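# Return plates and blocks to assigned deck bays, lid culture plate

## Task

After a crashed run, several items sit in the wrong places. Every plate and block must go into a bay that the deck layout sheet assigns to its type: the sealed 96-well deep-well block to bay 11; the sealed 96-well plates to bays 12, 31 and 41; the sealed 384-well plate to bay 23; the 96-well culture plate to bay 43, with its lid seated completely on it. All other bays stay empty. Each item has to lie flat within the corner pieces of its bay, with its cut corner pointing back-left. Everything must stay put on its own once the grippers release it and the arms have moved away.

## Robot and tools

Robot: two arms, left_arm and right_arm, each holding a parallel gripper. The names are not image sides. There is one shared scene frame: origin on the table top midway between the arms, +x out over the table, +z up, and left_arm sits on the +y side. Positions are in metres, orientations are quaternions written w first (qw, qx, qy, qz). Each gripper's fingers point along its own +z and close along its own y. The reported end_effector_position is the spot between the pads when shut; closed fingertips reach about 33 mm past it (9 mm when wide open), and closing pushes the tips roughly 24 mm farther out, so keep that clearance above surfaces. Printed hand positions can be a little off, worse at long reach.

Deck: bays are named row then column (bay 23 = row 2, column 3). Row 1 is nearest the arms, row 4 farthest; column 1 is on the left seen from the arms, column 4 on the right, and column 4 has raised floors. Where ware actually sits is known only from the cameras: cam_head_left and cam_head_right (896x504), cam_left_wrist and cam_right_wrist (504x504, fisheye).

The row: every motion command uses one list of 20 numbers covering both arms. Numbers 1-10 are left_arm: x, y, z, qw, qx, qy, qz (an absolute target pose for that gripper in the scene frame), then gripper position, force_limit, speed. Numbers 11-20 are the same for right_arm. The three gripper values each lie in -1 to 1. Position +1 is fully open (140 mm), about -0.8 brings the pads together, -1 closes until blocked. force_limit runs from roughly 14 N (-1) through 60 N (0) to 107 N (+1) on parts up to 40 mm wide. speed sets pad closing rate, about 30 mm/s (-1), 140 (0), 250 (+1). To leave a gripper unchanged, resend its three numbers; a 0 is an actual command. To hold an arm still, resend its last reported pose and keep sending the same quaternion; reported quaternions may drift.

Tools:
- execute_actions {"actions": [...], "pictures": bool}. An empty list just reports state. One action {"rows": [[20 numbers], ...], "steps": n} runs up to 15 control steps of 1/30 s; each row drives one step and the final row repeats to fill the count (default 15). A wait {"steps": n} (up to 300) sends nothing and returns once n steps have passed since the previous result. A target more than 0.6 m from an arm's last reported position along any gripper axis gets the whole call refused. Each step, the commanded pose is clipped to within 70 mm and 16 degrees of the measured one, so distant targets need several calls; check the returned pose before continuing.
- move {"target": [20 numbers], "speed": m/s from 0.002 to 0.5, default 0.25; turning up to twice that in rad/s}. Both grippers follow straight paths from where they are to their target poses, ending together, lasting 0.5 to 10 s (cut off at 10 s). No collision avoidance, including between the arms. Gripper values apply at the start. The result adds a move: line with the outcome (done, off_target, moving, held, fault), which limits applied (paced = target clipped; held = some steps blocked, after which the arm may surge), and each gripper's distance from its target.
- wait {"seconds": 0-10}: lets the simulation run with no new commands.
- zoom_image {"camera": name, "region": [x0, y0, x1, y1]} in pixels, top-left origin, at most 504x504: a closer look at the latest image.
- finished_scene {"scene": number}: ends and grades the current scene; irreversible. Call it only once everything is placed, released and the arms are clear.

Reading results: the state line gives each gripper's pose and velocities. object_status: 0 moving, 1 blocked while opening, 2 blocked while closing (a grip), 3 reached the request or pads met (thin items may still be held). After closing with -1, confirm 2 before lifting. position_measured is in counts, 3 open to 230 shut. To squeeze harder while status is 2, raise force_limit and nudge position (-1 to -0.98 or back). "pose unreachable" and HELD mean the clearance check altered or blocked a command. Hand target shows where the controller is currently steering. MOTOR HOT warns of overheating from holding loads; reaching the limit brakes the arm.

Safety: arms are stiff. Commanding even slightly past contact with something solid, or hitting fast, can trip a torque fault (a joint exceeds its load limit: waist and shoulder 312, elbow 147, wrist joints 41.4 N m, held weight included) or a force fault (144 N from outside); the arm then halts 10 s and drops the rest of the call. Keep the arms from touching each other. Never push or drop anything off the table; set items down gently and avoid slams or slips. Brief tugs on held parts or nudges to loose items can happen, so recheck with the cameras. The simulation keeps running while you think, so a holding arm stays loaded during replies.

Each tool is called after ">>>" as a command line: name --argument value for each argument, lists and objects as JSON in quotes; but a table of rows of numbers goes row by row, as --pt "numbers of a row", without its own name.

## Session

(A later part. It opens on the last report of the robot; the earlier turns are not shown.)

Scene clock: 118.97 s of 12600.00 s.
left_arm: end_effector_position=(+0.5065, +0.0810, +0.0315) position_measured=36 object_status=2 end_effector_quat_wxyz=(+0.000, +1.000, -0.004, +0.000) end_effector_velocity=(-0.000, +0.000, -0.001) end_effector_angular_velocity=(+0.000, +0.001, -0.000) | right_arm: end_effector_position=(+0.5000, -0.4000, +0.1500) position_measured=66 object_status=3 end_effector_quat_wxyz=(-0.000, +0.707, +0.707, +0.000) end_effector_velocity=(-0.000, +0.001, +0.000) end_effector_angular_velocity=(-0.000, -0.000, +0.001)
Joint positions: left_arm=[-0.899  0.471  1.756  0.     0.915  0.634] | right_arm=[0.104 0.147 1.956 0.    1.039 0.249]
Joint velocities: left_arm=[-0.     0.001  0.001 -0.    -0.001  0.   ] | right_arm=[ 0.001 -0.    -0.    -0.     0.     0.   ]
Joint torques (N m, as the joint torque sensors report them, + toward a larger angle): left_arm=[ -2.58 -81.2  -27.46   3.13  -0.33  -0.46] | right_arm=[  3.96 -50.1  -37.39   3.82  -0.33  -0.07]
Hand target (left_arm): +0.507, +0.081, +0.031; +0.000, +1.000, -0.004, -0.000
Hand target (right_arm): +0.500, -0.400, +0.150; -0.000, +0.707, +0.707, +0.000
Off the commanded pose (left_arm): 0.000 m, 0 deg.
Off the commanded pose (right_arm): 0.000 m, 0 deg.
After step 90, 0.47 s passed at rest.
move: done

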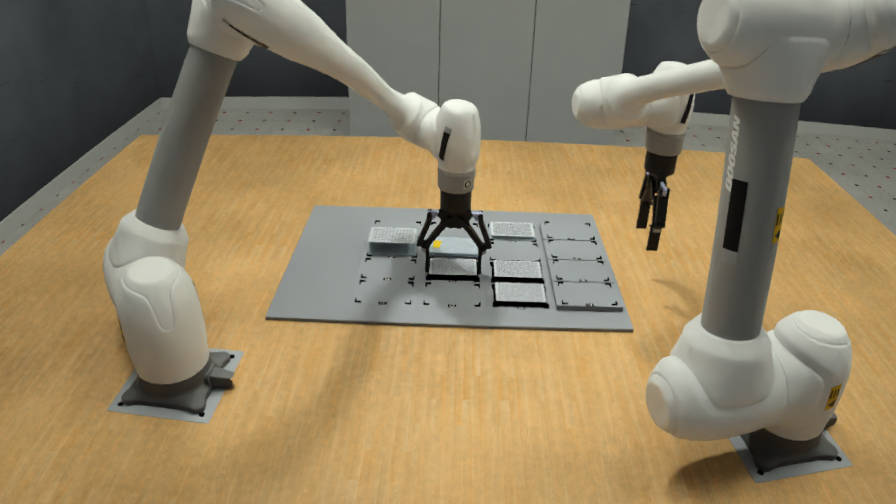

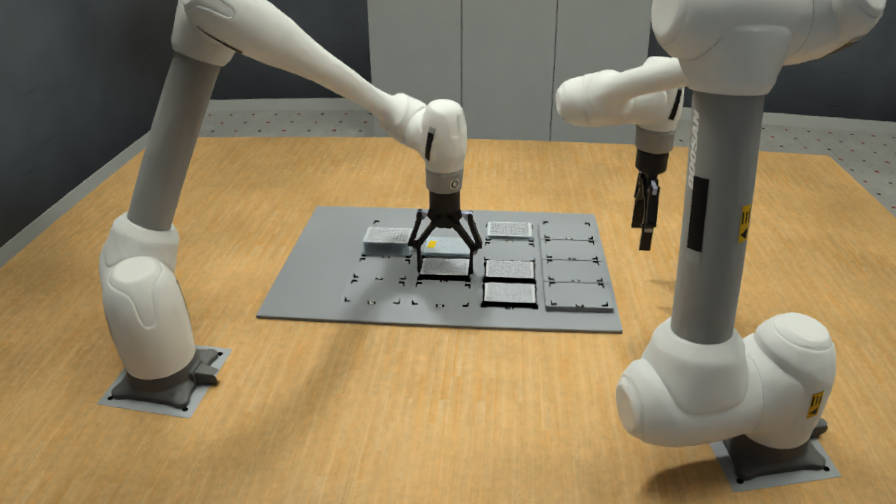

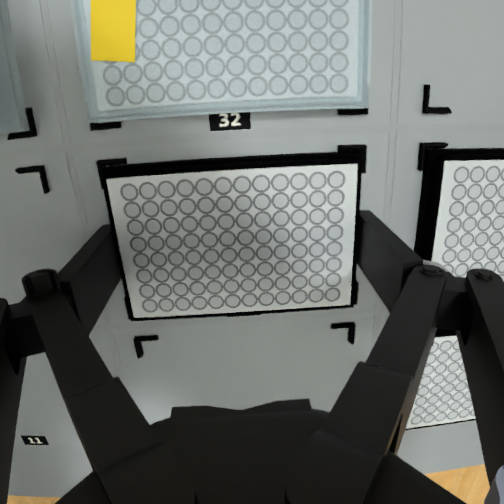

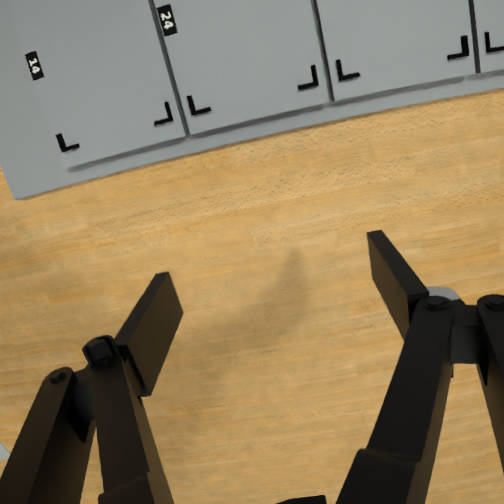

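>>> move --target '[0.5060,0.0813,0.0322,0,1,-0.002,0,-1,-0.3,-0.8,0.5,-0.4,0.15,0,0.7071,0.7071,0,0.5,-0.6,-0.8]' --speed 0.005

>>> move --target '[0.5060,0.0813,0.030,0,1,-0.002,0,-1,-0.3,-0.8,0.5,-0.4,0.15,0,0.7071,0.7071,0,0.5,-0.6,-0.8]' --speed 0.004

>>> zoom_image --camera "cam_left_wrist" --region '[80,90,390,350]'

Scene clock: 127.13 s of 12600.00 s.
left_arm: end_effector_position=(+0.5060, +0.0813, +0.0322) position_measured=36 object_status=2 end_effector_quat_wxyz=(-0.000, +1.000, -0.002, +0.000) end_effector_velocity=(+0.000, +0.001, +0.000) end_effector_angular_velocity=(+0.001, +0.001, +0.002) | right_arm: end_effector_position=(+0.5000, -0.4000, +0.1500) position_measured=66 object_status=3 end_effector_quat_wxyz=(-0.000, +0.707, +0.707, +0.000) end_effector_velocity=(+0.001, +0.000, +0.000) end_effector_angular_velocity=(+0.001, -0.001, -0.000)
Joint positions: left_arm=[-0.9    0.469  1.757  0.     0.915  0.629] | right_arm=[0.104 0.147 1.956 0.    1.039 0.249]
Joint velocities: left_arm=[ 0.002 -0.     0.001  0.     0.001 -0.001] | right_arm=[-0.     0.    -0.001  0.001 -0.    -0.   ]
Joint torques (N m, as the joint torque sensors report them, + toward a larger angle): left_arm=[ -0.61 -86.05 -25.8    3.35   3.29  -0.75] | right_arm=[  1.59 -49.78 -37.83   4.     0.11  -0.31]
Hand target (left_arm): +0.506, +0.081, +0.032; +0.000, +1.000, -0.002, -0.000
Hand target (right_arm): +0.500, -0.400, +0.150; +0.000, +0.707, +0.707, +0.000
Off the commanded pose (left_arm): 0.000 m, 0 deg.
Off the commanded pose (right_arm): 0.000 m, 0 deg.
After step 90, 4.47 s passed at rest.
move: done

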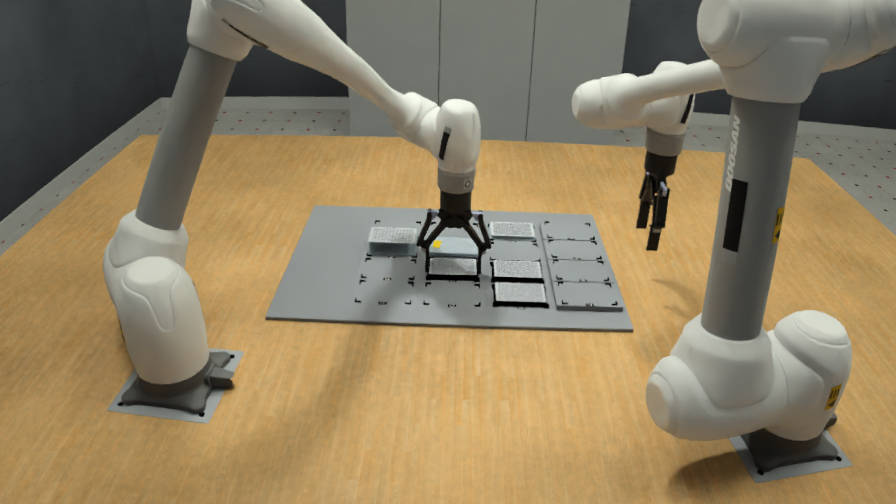

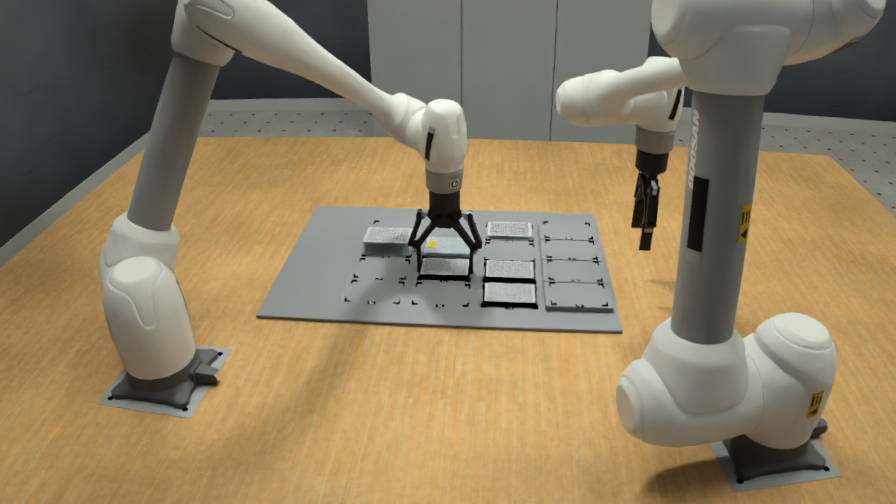

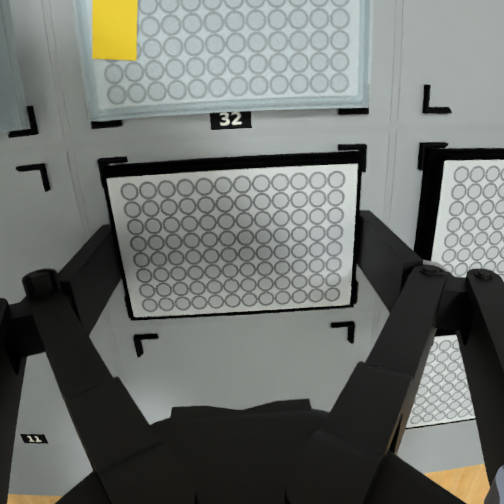

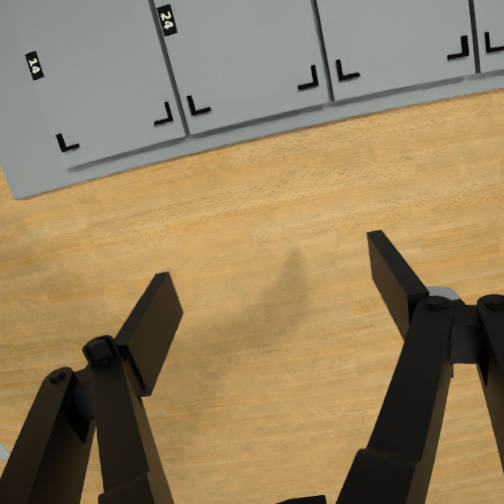

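Scene clock: 127.90 s of 12600.00 s.
left_arm: end_effector_position=(+0.5060, +0.0813, +0.0301) position_measured=36 object_status=2 end_effector_quat_wxyz=(+0.000, +1.000, -0.002, +0.000) end_effector_velocity=(+0.000, +0.000, -0.000) end_effector_angular_velocity=(+0.001, -0.001, -0.001) | right_arm: end_effector_position=(+0.5000, -0.4000, +0.1500) position_measured=66 object_status=3 end_effector_quat_wxyz=(-0.000, +0.707, +0.707, +0.000) end_effector_velocity=(+0.001, -0.001, +0.001) end_effector_angular_velocity=(+0.000, -0.002, -0.001)
Joint positions: left_arm=[-0.9    0.471  1.759  0.     0.912  0.629] | right_arm=[0.104 0.147 1.956 0.    1.039 0.249]
Joint velocities: left_arm=[ 0.     0.    -0.     0.001  0.     0.   ] | right_arm=[-0.001 -0.001 -0.001 -0.    -0.    -0.   ]
Joint torques (N m, as the joint torque sensors report them, + toward a larger angle): left_arm=[ -4.63 -62.97 -19.32   1.66  -2.17  -0.65] | right_arm=[ -1.56 -50.65 -36.75   4.33  -0.09  -0.22]
Hand target (left_arm): +0.506, +0.081, +0.030; +0.000, +1.000, -0.002, -0.000
Hand target (right_arm): +0.500, -0.400, +0.150; +0.000, +0.707, +0.707, +0.000
Off the commanded pose (left_arm): 0.000 m, 0 deg.
Off the commanded pose (right_arm): 0.000 m, 0 deg.
move: done

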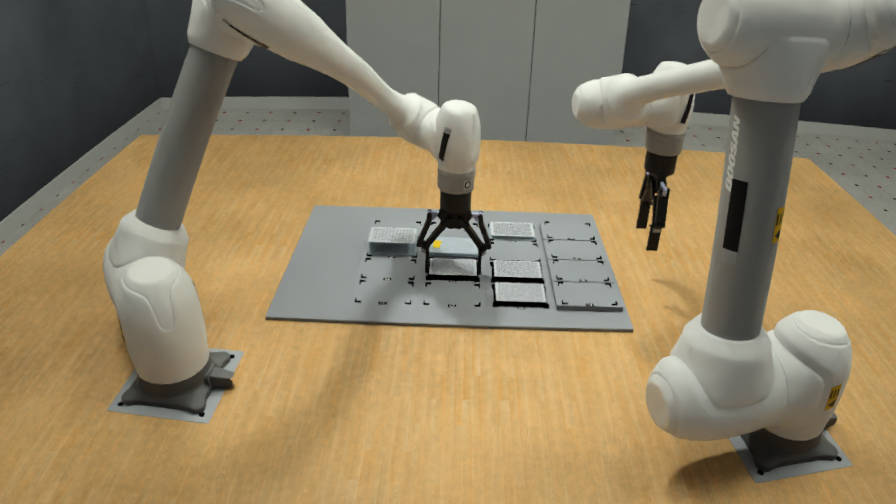

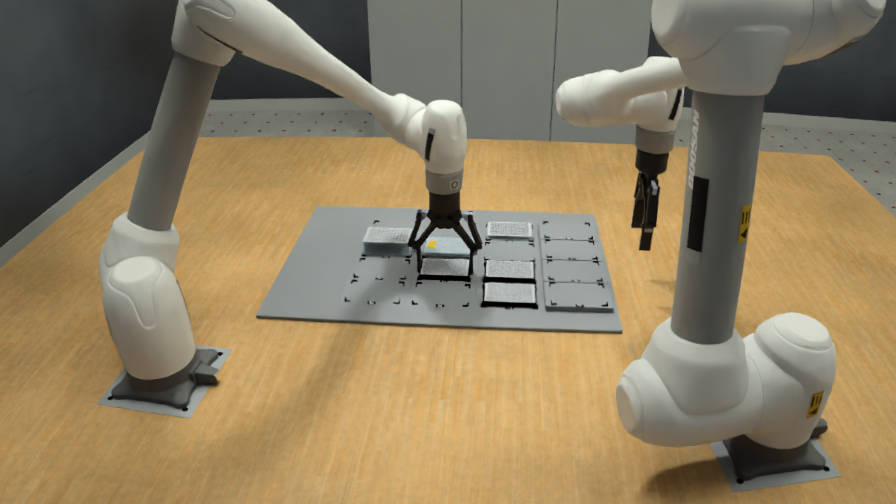

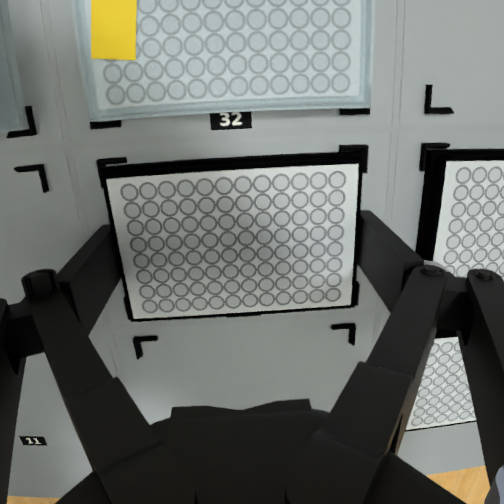

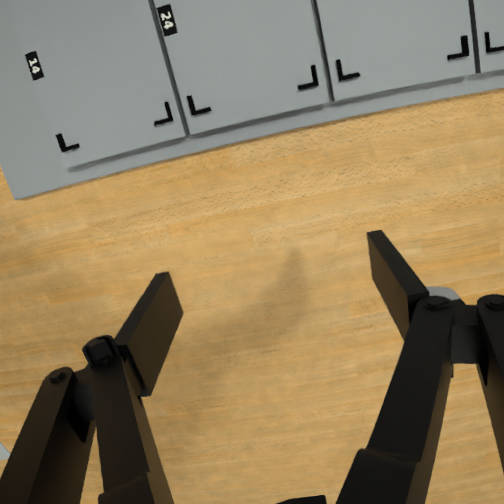

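Region (80, 90, 390, 350) of cam_left_wrist's 504x504 image, scaled by 1.626, with more detail than that image has; it fills the top 423 rows of this view, and the rest is white.

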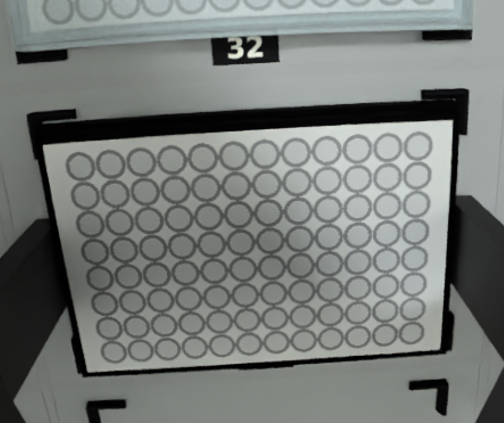

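The sideways resistance shows it was already inside the corner pieces, so it's seated.

>>> move --target '[0.5060,0.0813,0.0305,0,1,-0.002,0,0.9,-0.3,-0.8,0.5,-0.4,0.15,0,0.7071,0.7071,0,0.5,-0.6,-0.8]'

>>> move --target '[0.49,0.0813,0.2,0,1,-0.002,0,0.9,-0.3,-0.8,0.5,-0.4,0.15,0,0.7071,0.7071,0,0.5,-0.6,-0.8]'

>>> zoom_image --camera "cam_head_left" --region '[350,210,570,320]'

Scene clock: 134.83 s of 12600.00 s.
left_arm: end_effector_position=(+0.5060, +0.0813, +0.0305) position_measured=16 object_status=3 end_effector_quat_wxyz=(-0.000, +1.000, -0.002, +0.000) end_effector_velocity=(+0.000, +0.000, +0.000) end_effector_angular_velocity=(+0.000, -0.001, -0.001) | right_arm: end_effector_position=(+0.5000, -0.4000, +0.1500) position_measured=66 object_status=3 end_effector_quat_wxyz=(-0.000, +0.707, +0.707, +0.000) end_effector_velocity=(+0.000, -0.001, -0.001) end_effector_angular_velocity=(-0.001, +0.001, -0.001)
Joint positions: left_arm=[-0.9    0.471  1.758  0.     0.912  0.629] | right_arm=[0.104 0.147 1.956 0.    1.039 0.249]
Joint velocities: left_arm=[-0.    -0.     0.     0.001  0.    -0.   ] | right_arm=[-0.001  0.001  0.    -0.001 -0.     0.   ]
Joint torques (N m, as the joint torque sensors report them, + toward a larger angle): left_arm=[ -1.92 -85.41 -29.63   3.53   0.43  -0.41] | right_arm=[  2.98 -50.26 -36.93   3.78  -0.76  -0.18]
Hand target (left_arm): +0.506, +0.081, +0.031; -0.000, +1.000, -0.002, +0.000
Hand target (right_arm): +0.500, -0.400, +0.150; +0.000, +0.707, +0.707, +0.000
Off the commanded pose (left_arm): 0.000 m, 0 deg.
Off the commanded pose (right_arm): 0.000 m, 0 deg.
After step 90, 3.23 s passed at rest.
move: done

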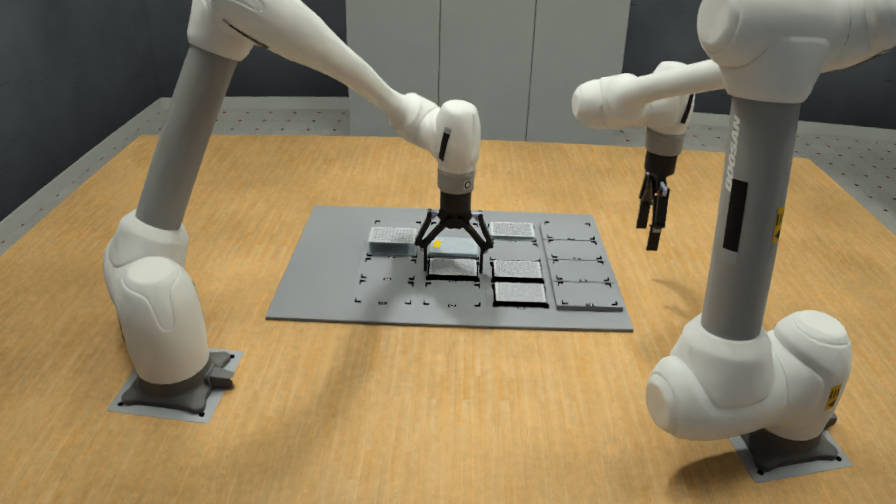

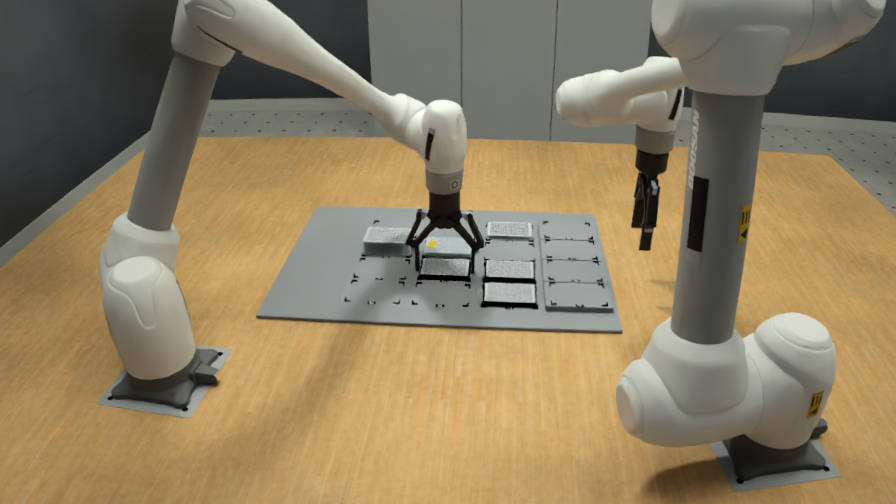

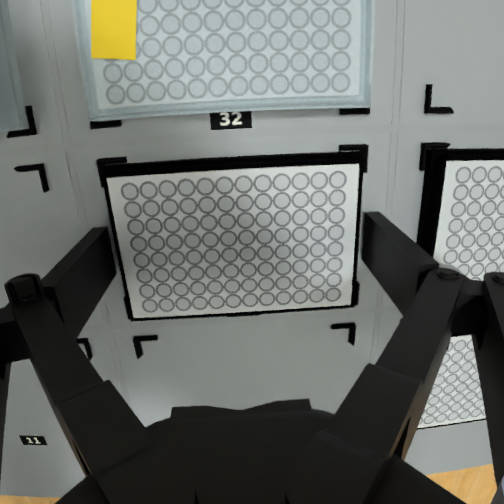

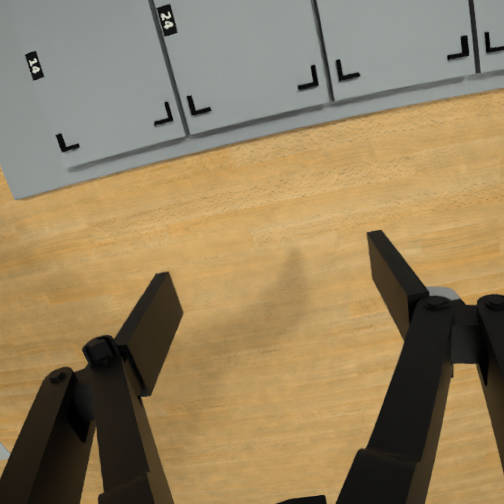

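Scene clock: 136.00 s of 12600.00 s.
left_arm: end_effector_position=(+0.4899, +0.0815, +0.2000) position_measured=16 object_status=3 end_effector_quat_wxyz=(-0.000, +1.000, -0.002, +0.000) end_effector_velocity=(+0.001, +0.000, +0.001) end_effector_angular_velocity=(-0.000, -0.001, -0.001) | right_arm: end_effector_position=(+0.5000, -0.4000, +0.1500) position_measured=66 object_status=3 end_effector_quat_wxyz=(-0.000, +0.707, +0.707, +0.000) end_effector_velocity=(-0.001, -0.000, -0.001) end_effector_angular_velocity=(-0.001, +0.002, -0.000)
Joint positions: left_arm=[-0.918  0.319  1.634  0.     1.188  0.611] | right_arm=[0.104 0.147 1.956 0.    1.039 0.249]
Joint velocities: left_arm=[ 0.    -0.001 -0.001  0.001  0.001  0.001] | right_arm=[-0.     0.001  0.001 -0.    -0.     0.   ]
Joint torques (N m, as the joint torque sensors report them, + toward a larger angle): left_arm=[ -1.4  -76.79 -34.7    4.08   0.49  -0.4 ] | right_arm=[ -0.61 -51.24 -37.54   4.47  -0.56  -0.3 ]
Hand target (left_arm): +0.490, +0.082, +0.200; -0.000, +1.000, -0.002, +0.000
Hand target (right_arm): +0.500, -0.400, +0.150; +0.000, +0.707, +0.707, +0.000
Off the commanded pose (left_arm): 0.000 m, 0 deg.
Off the commanded pose (right_arm): 0.000 m, 0 deg.
move: done

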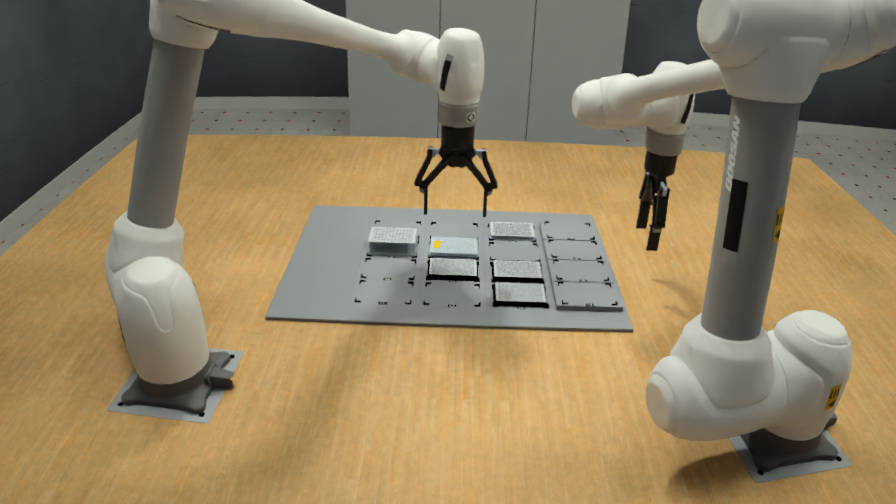

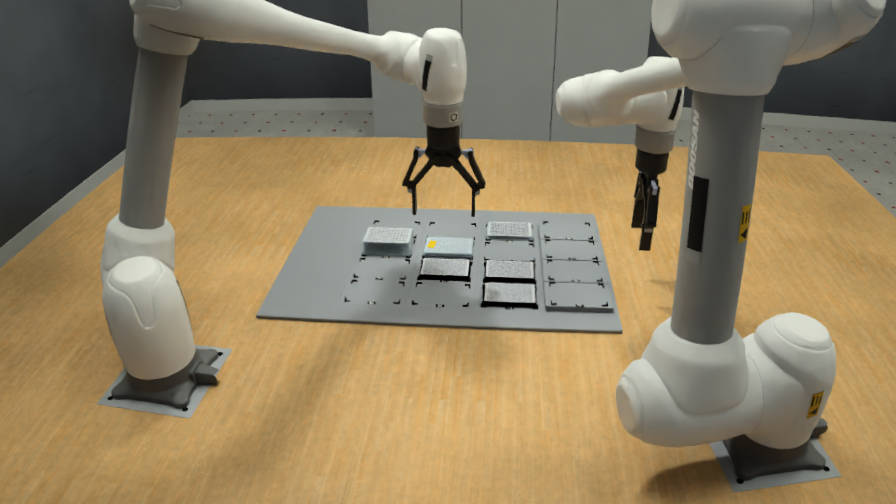

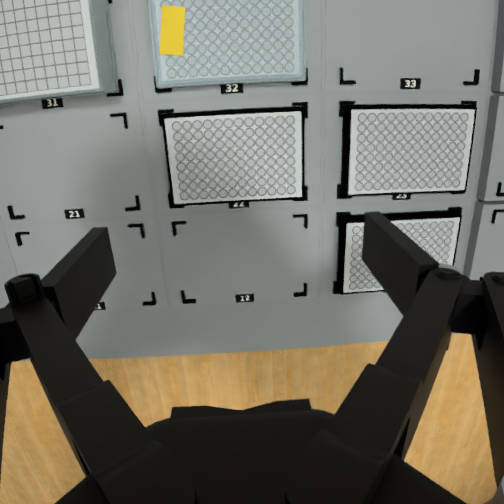

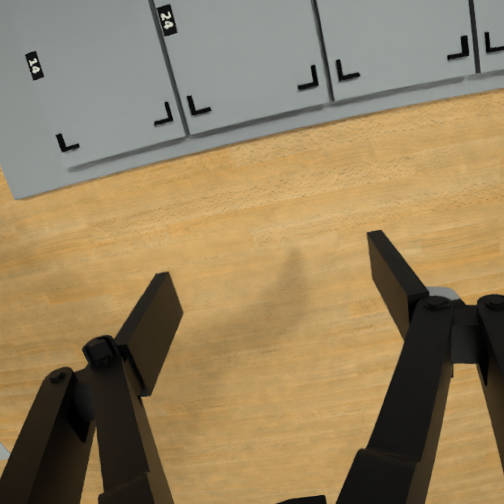

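Region (350, 210, 570, 320) of cam_head_left's 896x504 image, scaled by 2.291, with more detail than that image has.

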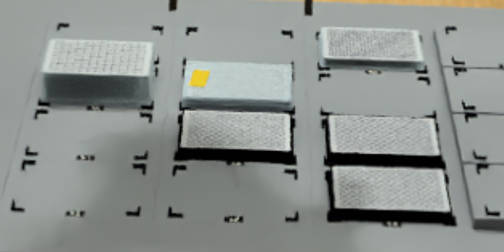

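>>> zoom_image --camera "cam_head_left" --region '[475,212,555,257]'

>>> zoom_image --camera "cam_head_right" --region '[470,212,550,257]'

Region (475, 212, 555, 257) of cam_head_left's 896x504 image, scaled by 6.300, with more detail than that image has; it fills the top 284 rows of this view, and the rest is white.

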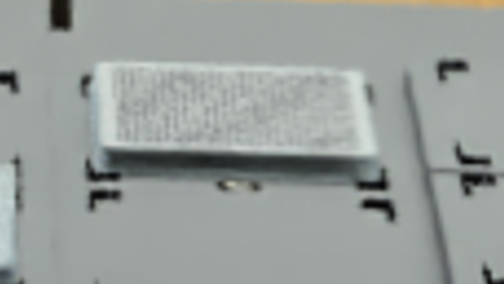

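Region (470, 212, 550, 257) of cam_head_right's 896x504 image, scaled by 6.300, with more detail than that image has; it fills the top 284 rows of this view, and the rest is white.

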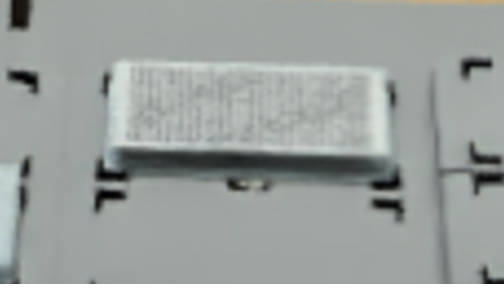

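>>> move --target '[0.68,-0.06,0.12,0,1,-0.002,0,0.9,-0.3,-0.8,0.45,-0.5,0.15,0,0.7071,0.7071,0,0.5,-0.6,-0.8]'

>>> zoom_image --camera "cam_left_wrist" --region '[120,30,420,260]'

Scene clock: 146.13 s of 12600.00 s.
left_arm: end_effector_position=(+0.6800, -0.0600, +0.1203) position_measured=16 object_status=3 end_effector_quat_wxyz=(-0.000, +1.000, -0.002, +0.000) end_effector_velocity=(+0.000, -0.001, -0.000) end_effector_angular_velocity=(+0.001, +0.001, -0.001) | right_arm: end_effector_position=(+0.4501, -0.5001, +0.1501) position_measured=66 object_status=3 end_effector_quat_wxyz=(-0.000, +0.707, +0.707, -0.000) end_effector_velocity=(-0.001, -0.000, -0.001) end_effector_angular_velocity=(-0.000, +0.001, +0.000)
Joint positions: left_arm=[-0.838  0.722  1.149  0.001  1.271  0.691] | right_arm=[-0.064  0.037  2.078 -0.     1.027  0.08 ]
Joint velocities: left_arm=[-0.     0.003 -0.004 -0.     0.003  0.001] | right_arm=[-0.001 -0.     0.001 -0.    -0.    -0.001]
Joint torques (N m, as the joint torque sensors report them, + toward a larger angle): left_arm=[  -1.21 -113.74  -35.68    4.38   -0.02   -0.37] | right_arm=[  1.83 -37.73 -35.13   3.84  -0.43  -0.87]
Hand target (left_arm): +0.680, -0.060, +0.120; -0.000, +1.000, -0.002, +0.000
Hand target (right_arm): +0.450, -0.500, +0.150; -0.000, +0.707, +0.707, -0.000
Off the commanded pose (left_arm): 0.000 m, 0 deg.
Off the commanded pose (right_arm): 0.000 m, 0 deg.
After step 90, 5.63 s passed at rest.
move: done

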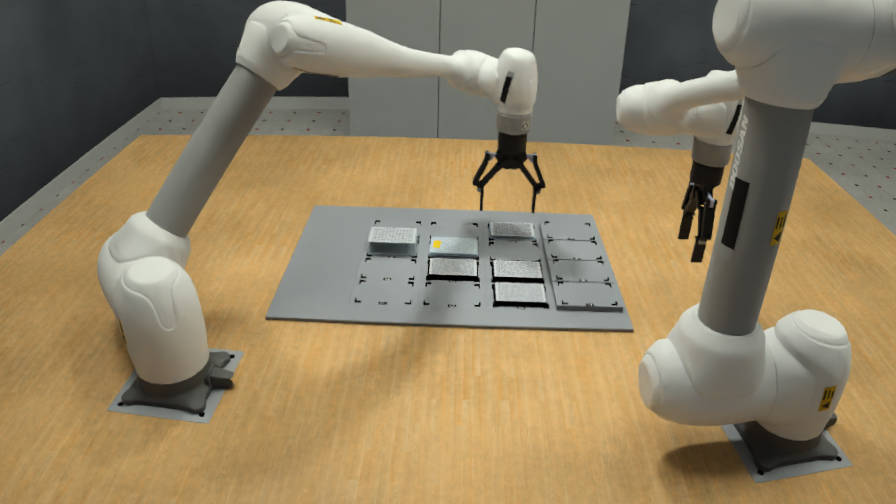

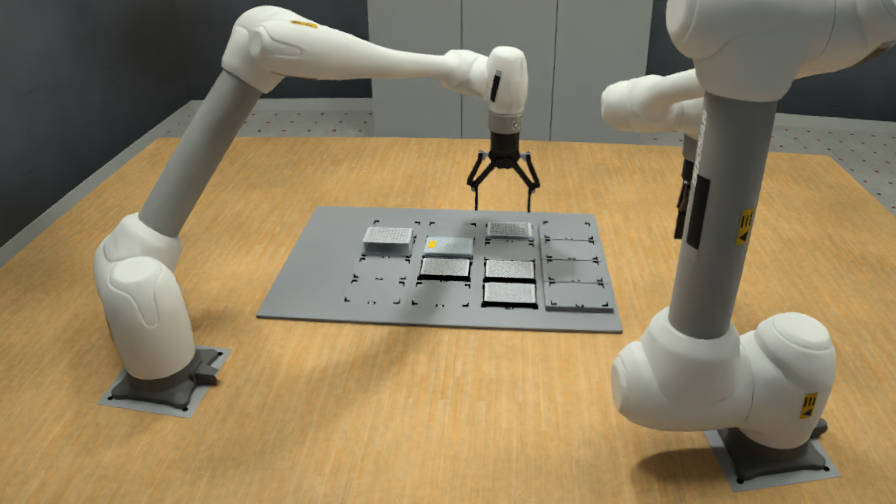

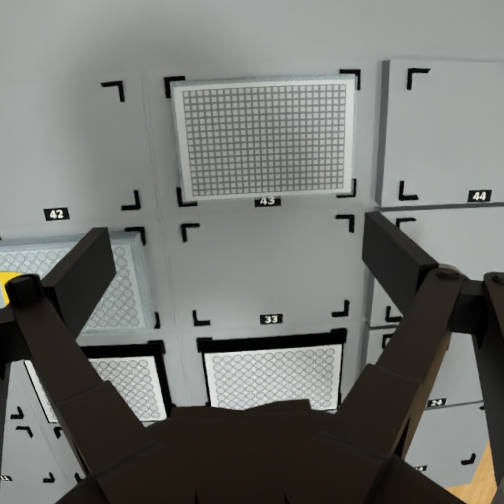

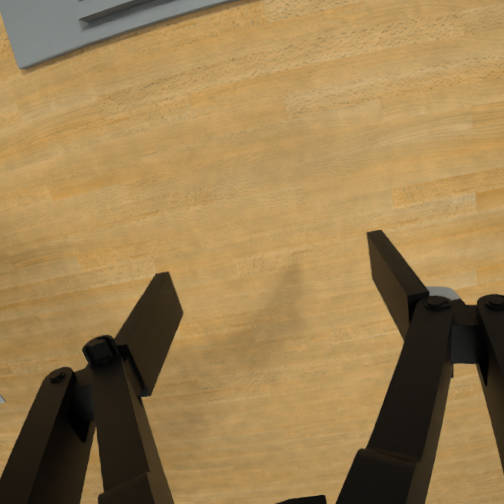

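Region (120, 30, 420, 260) of cam_left_wrist's 504x504 image, scaled by 1.680, with more detail than that image has; it fills the top 386 rows of this view, and the rest is white.

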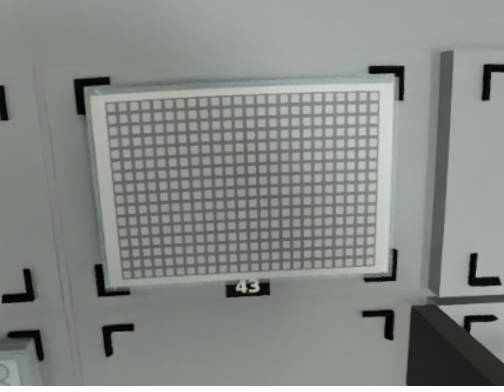

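>>> finished_scene --scene 2

The scene is finished: the task was done.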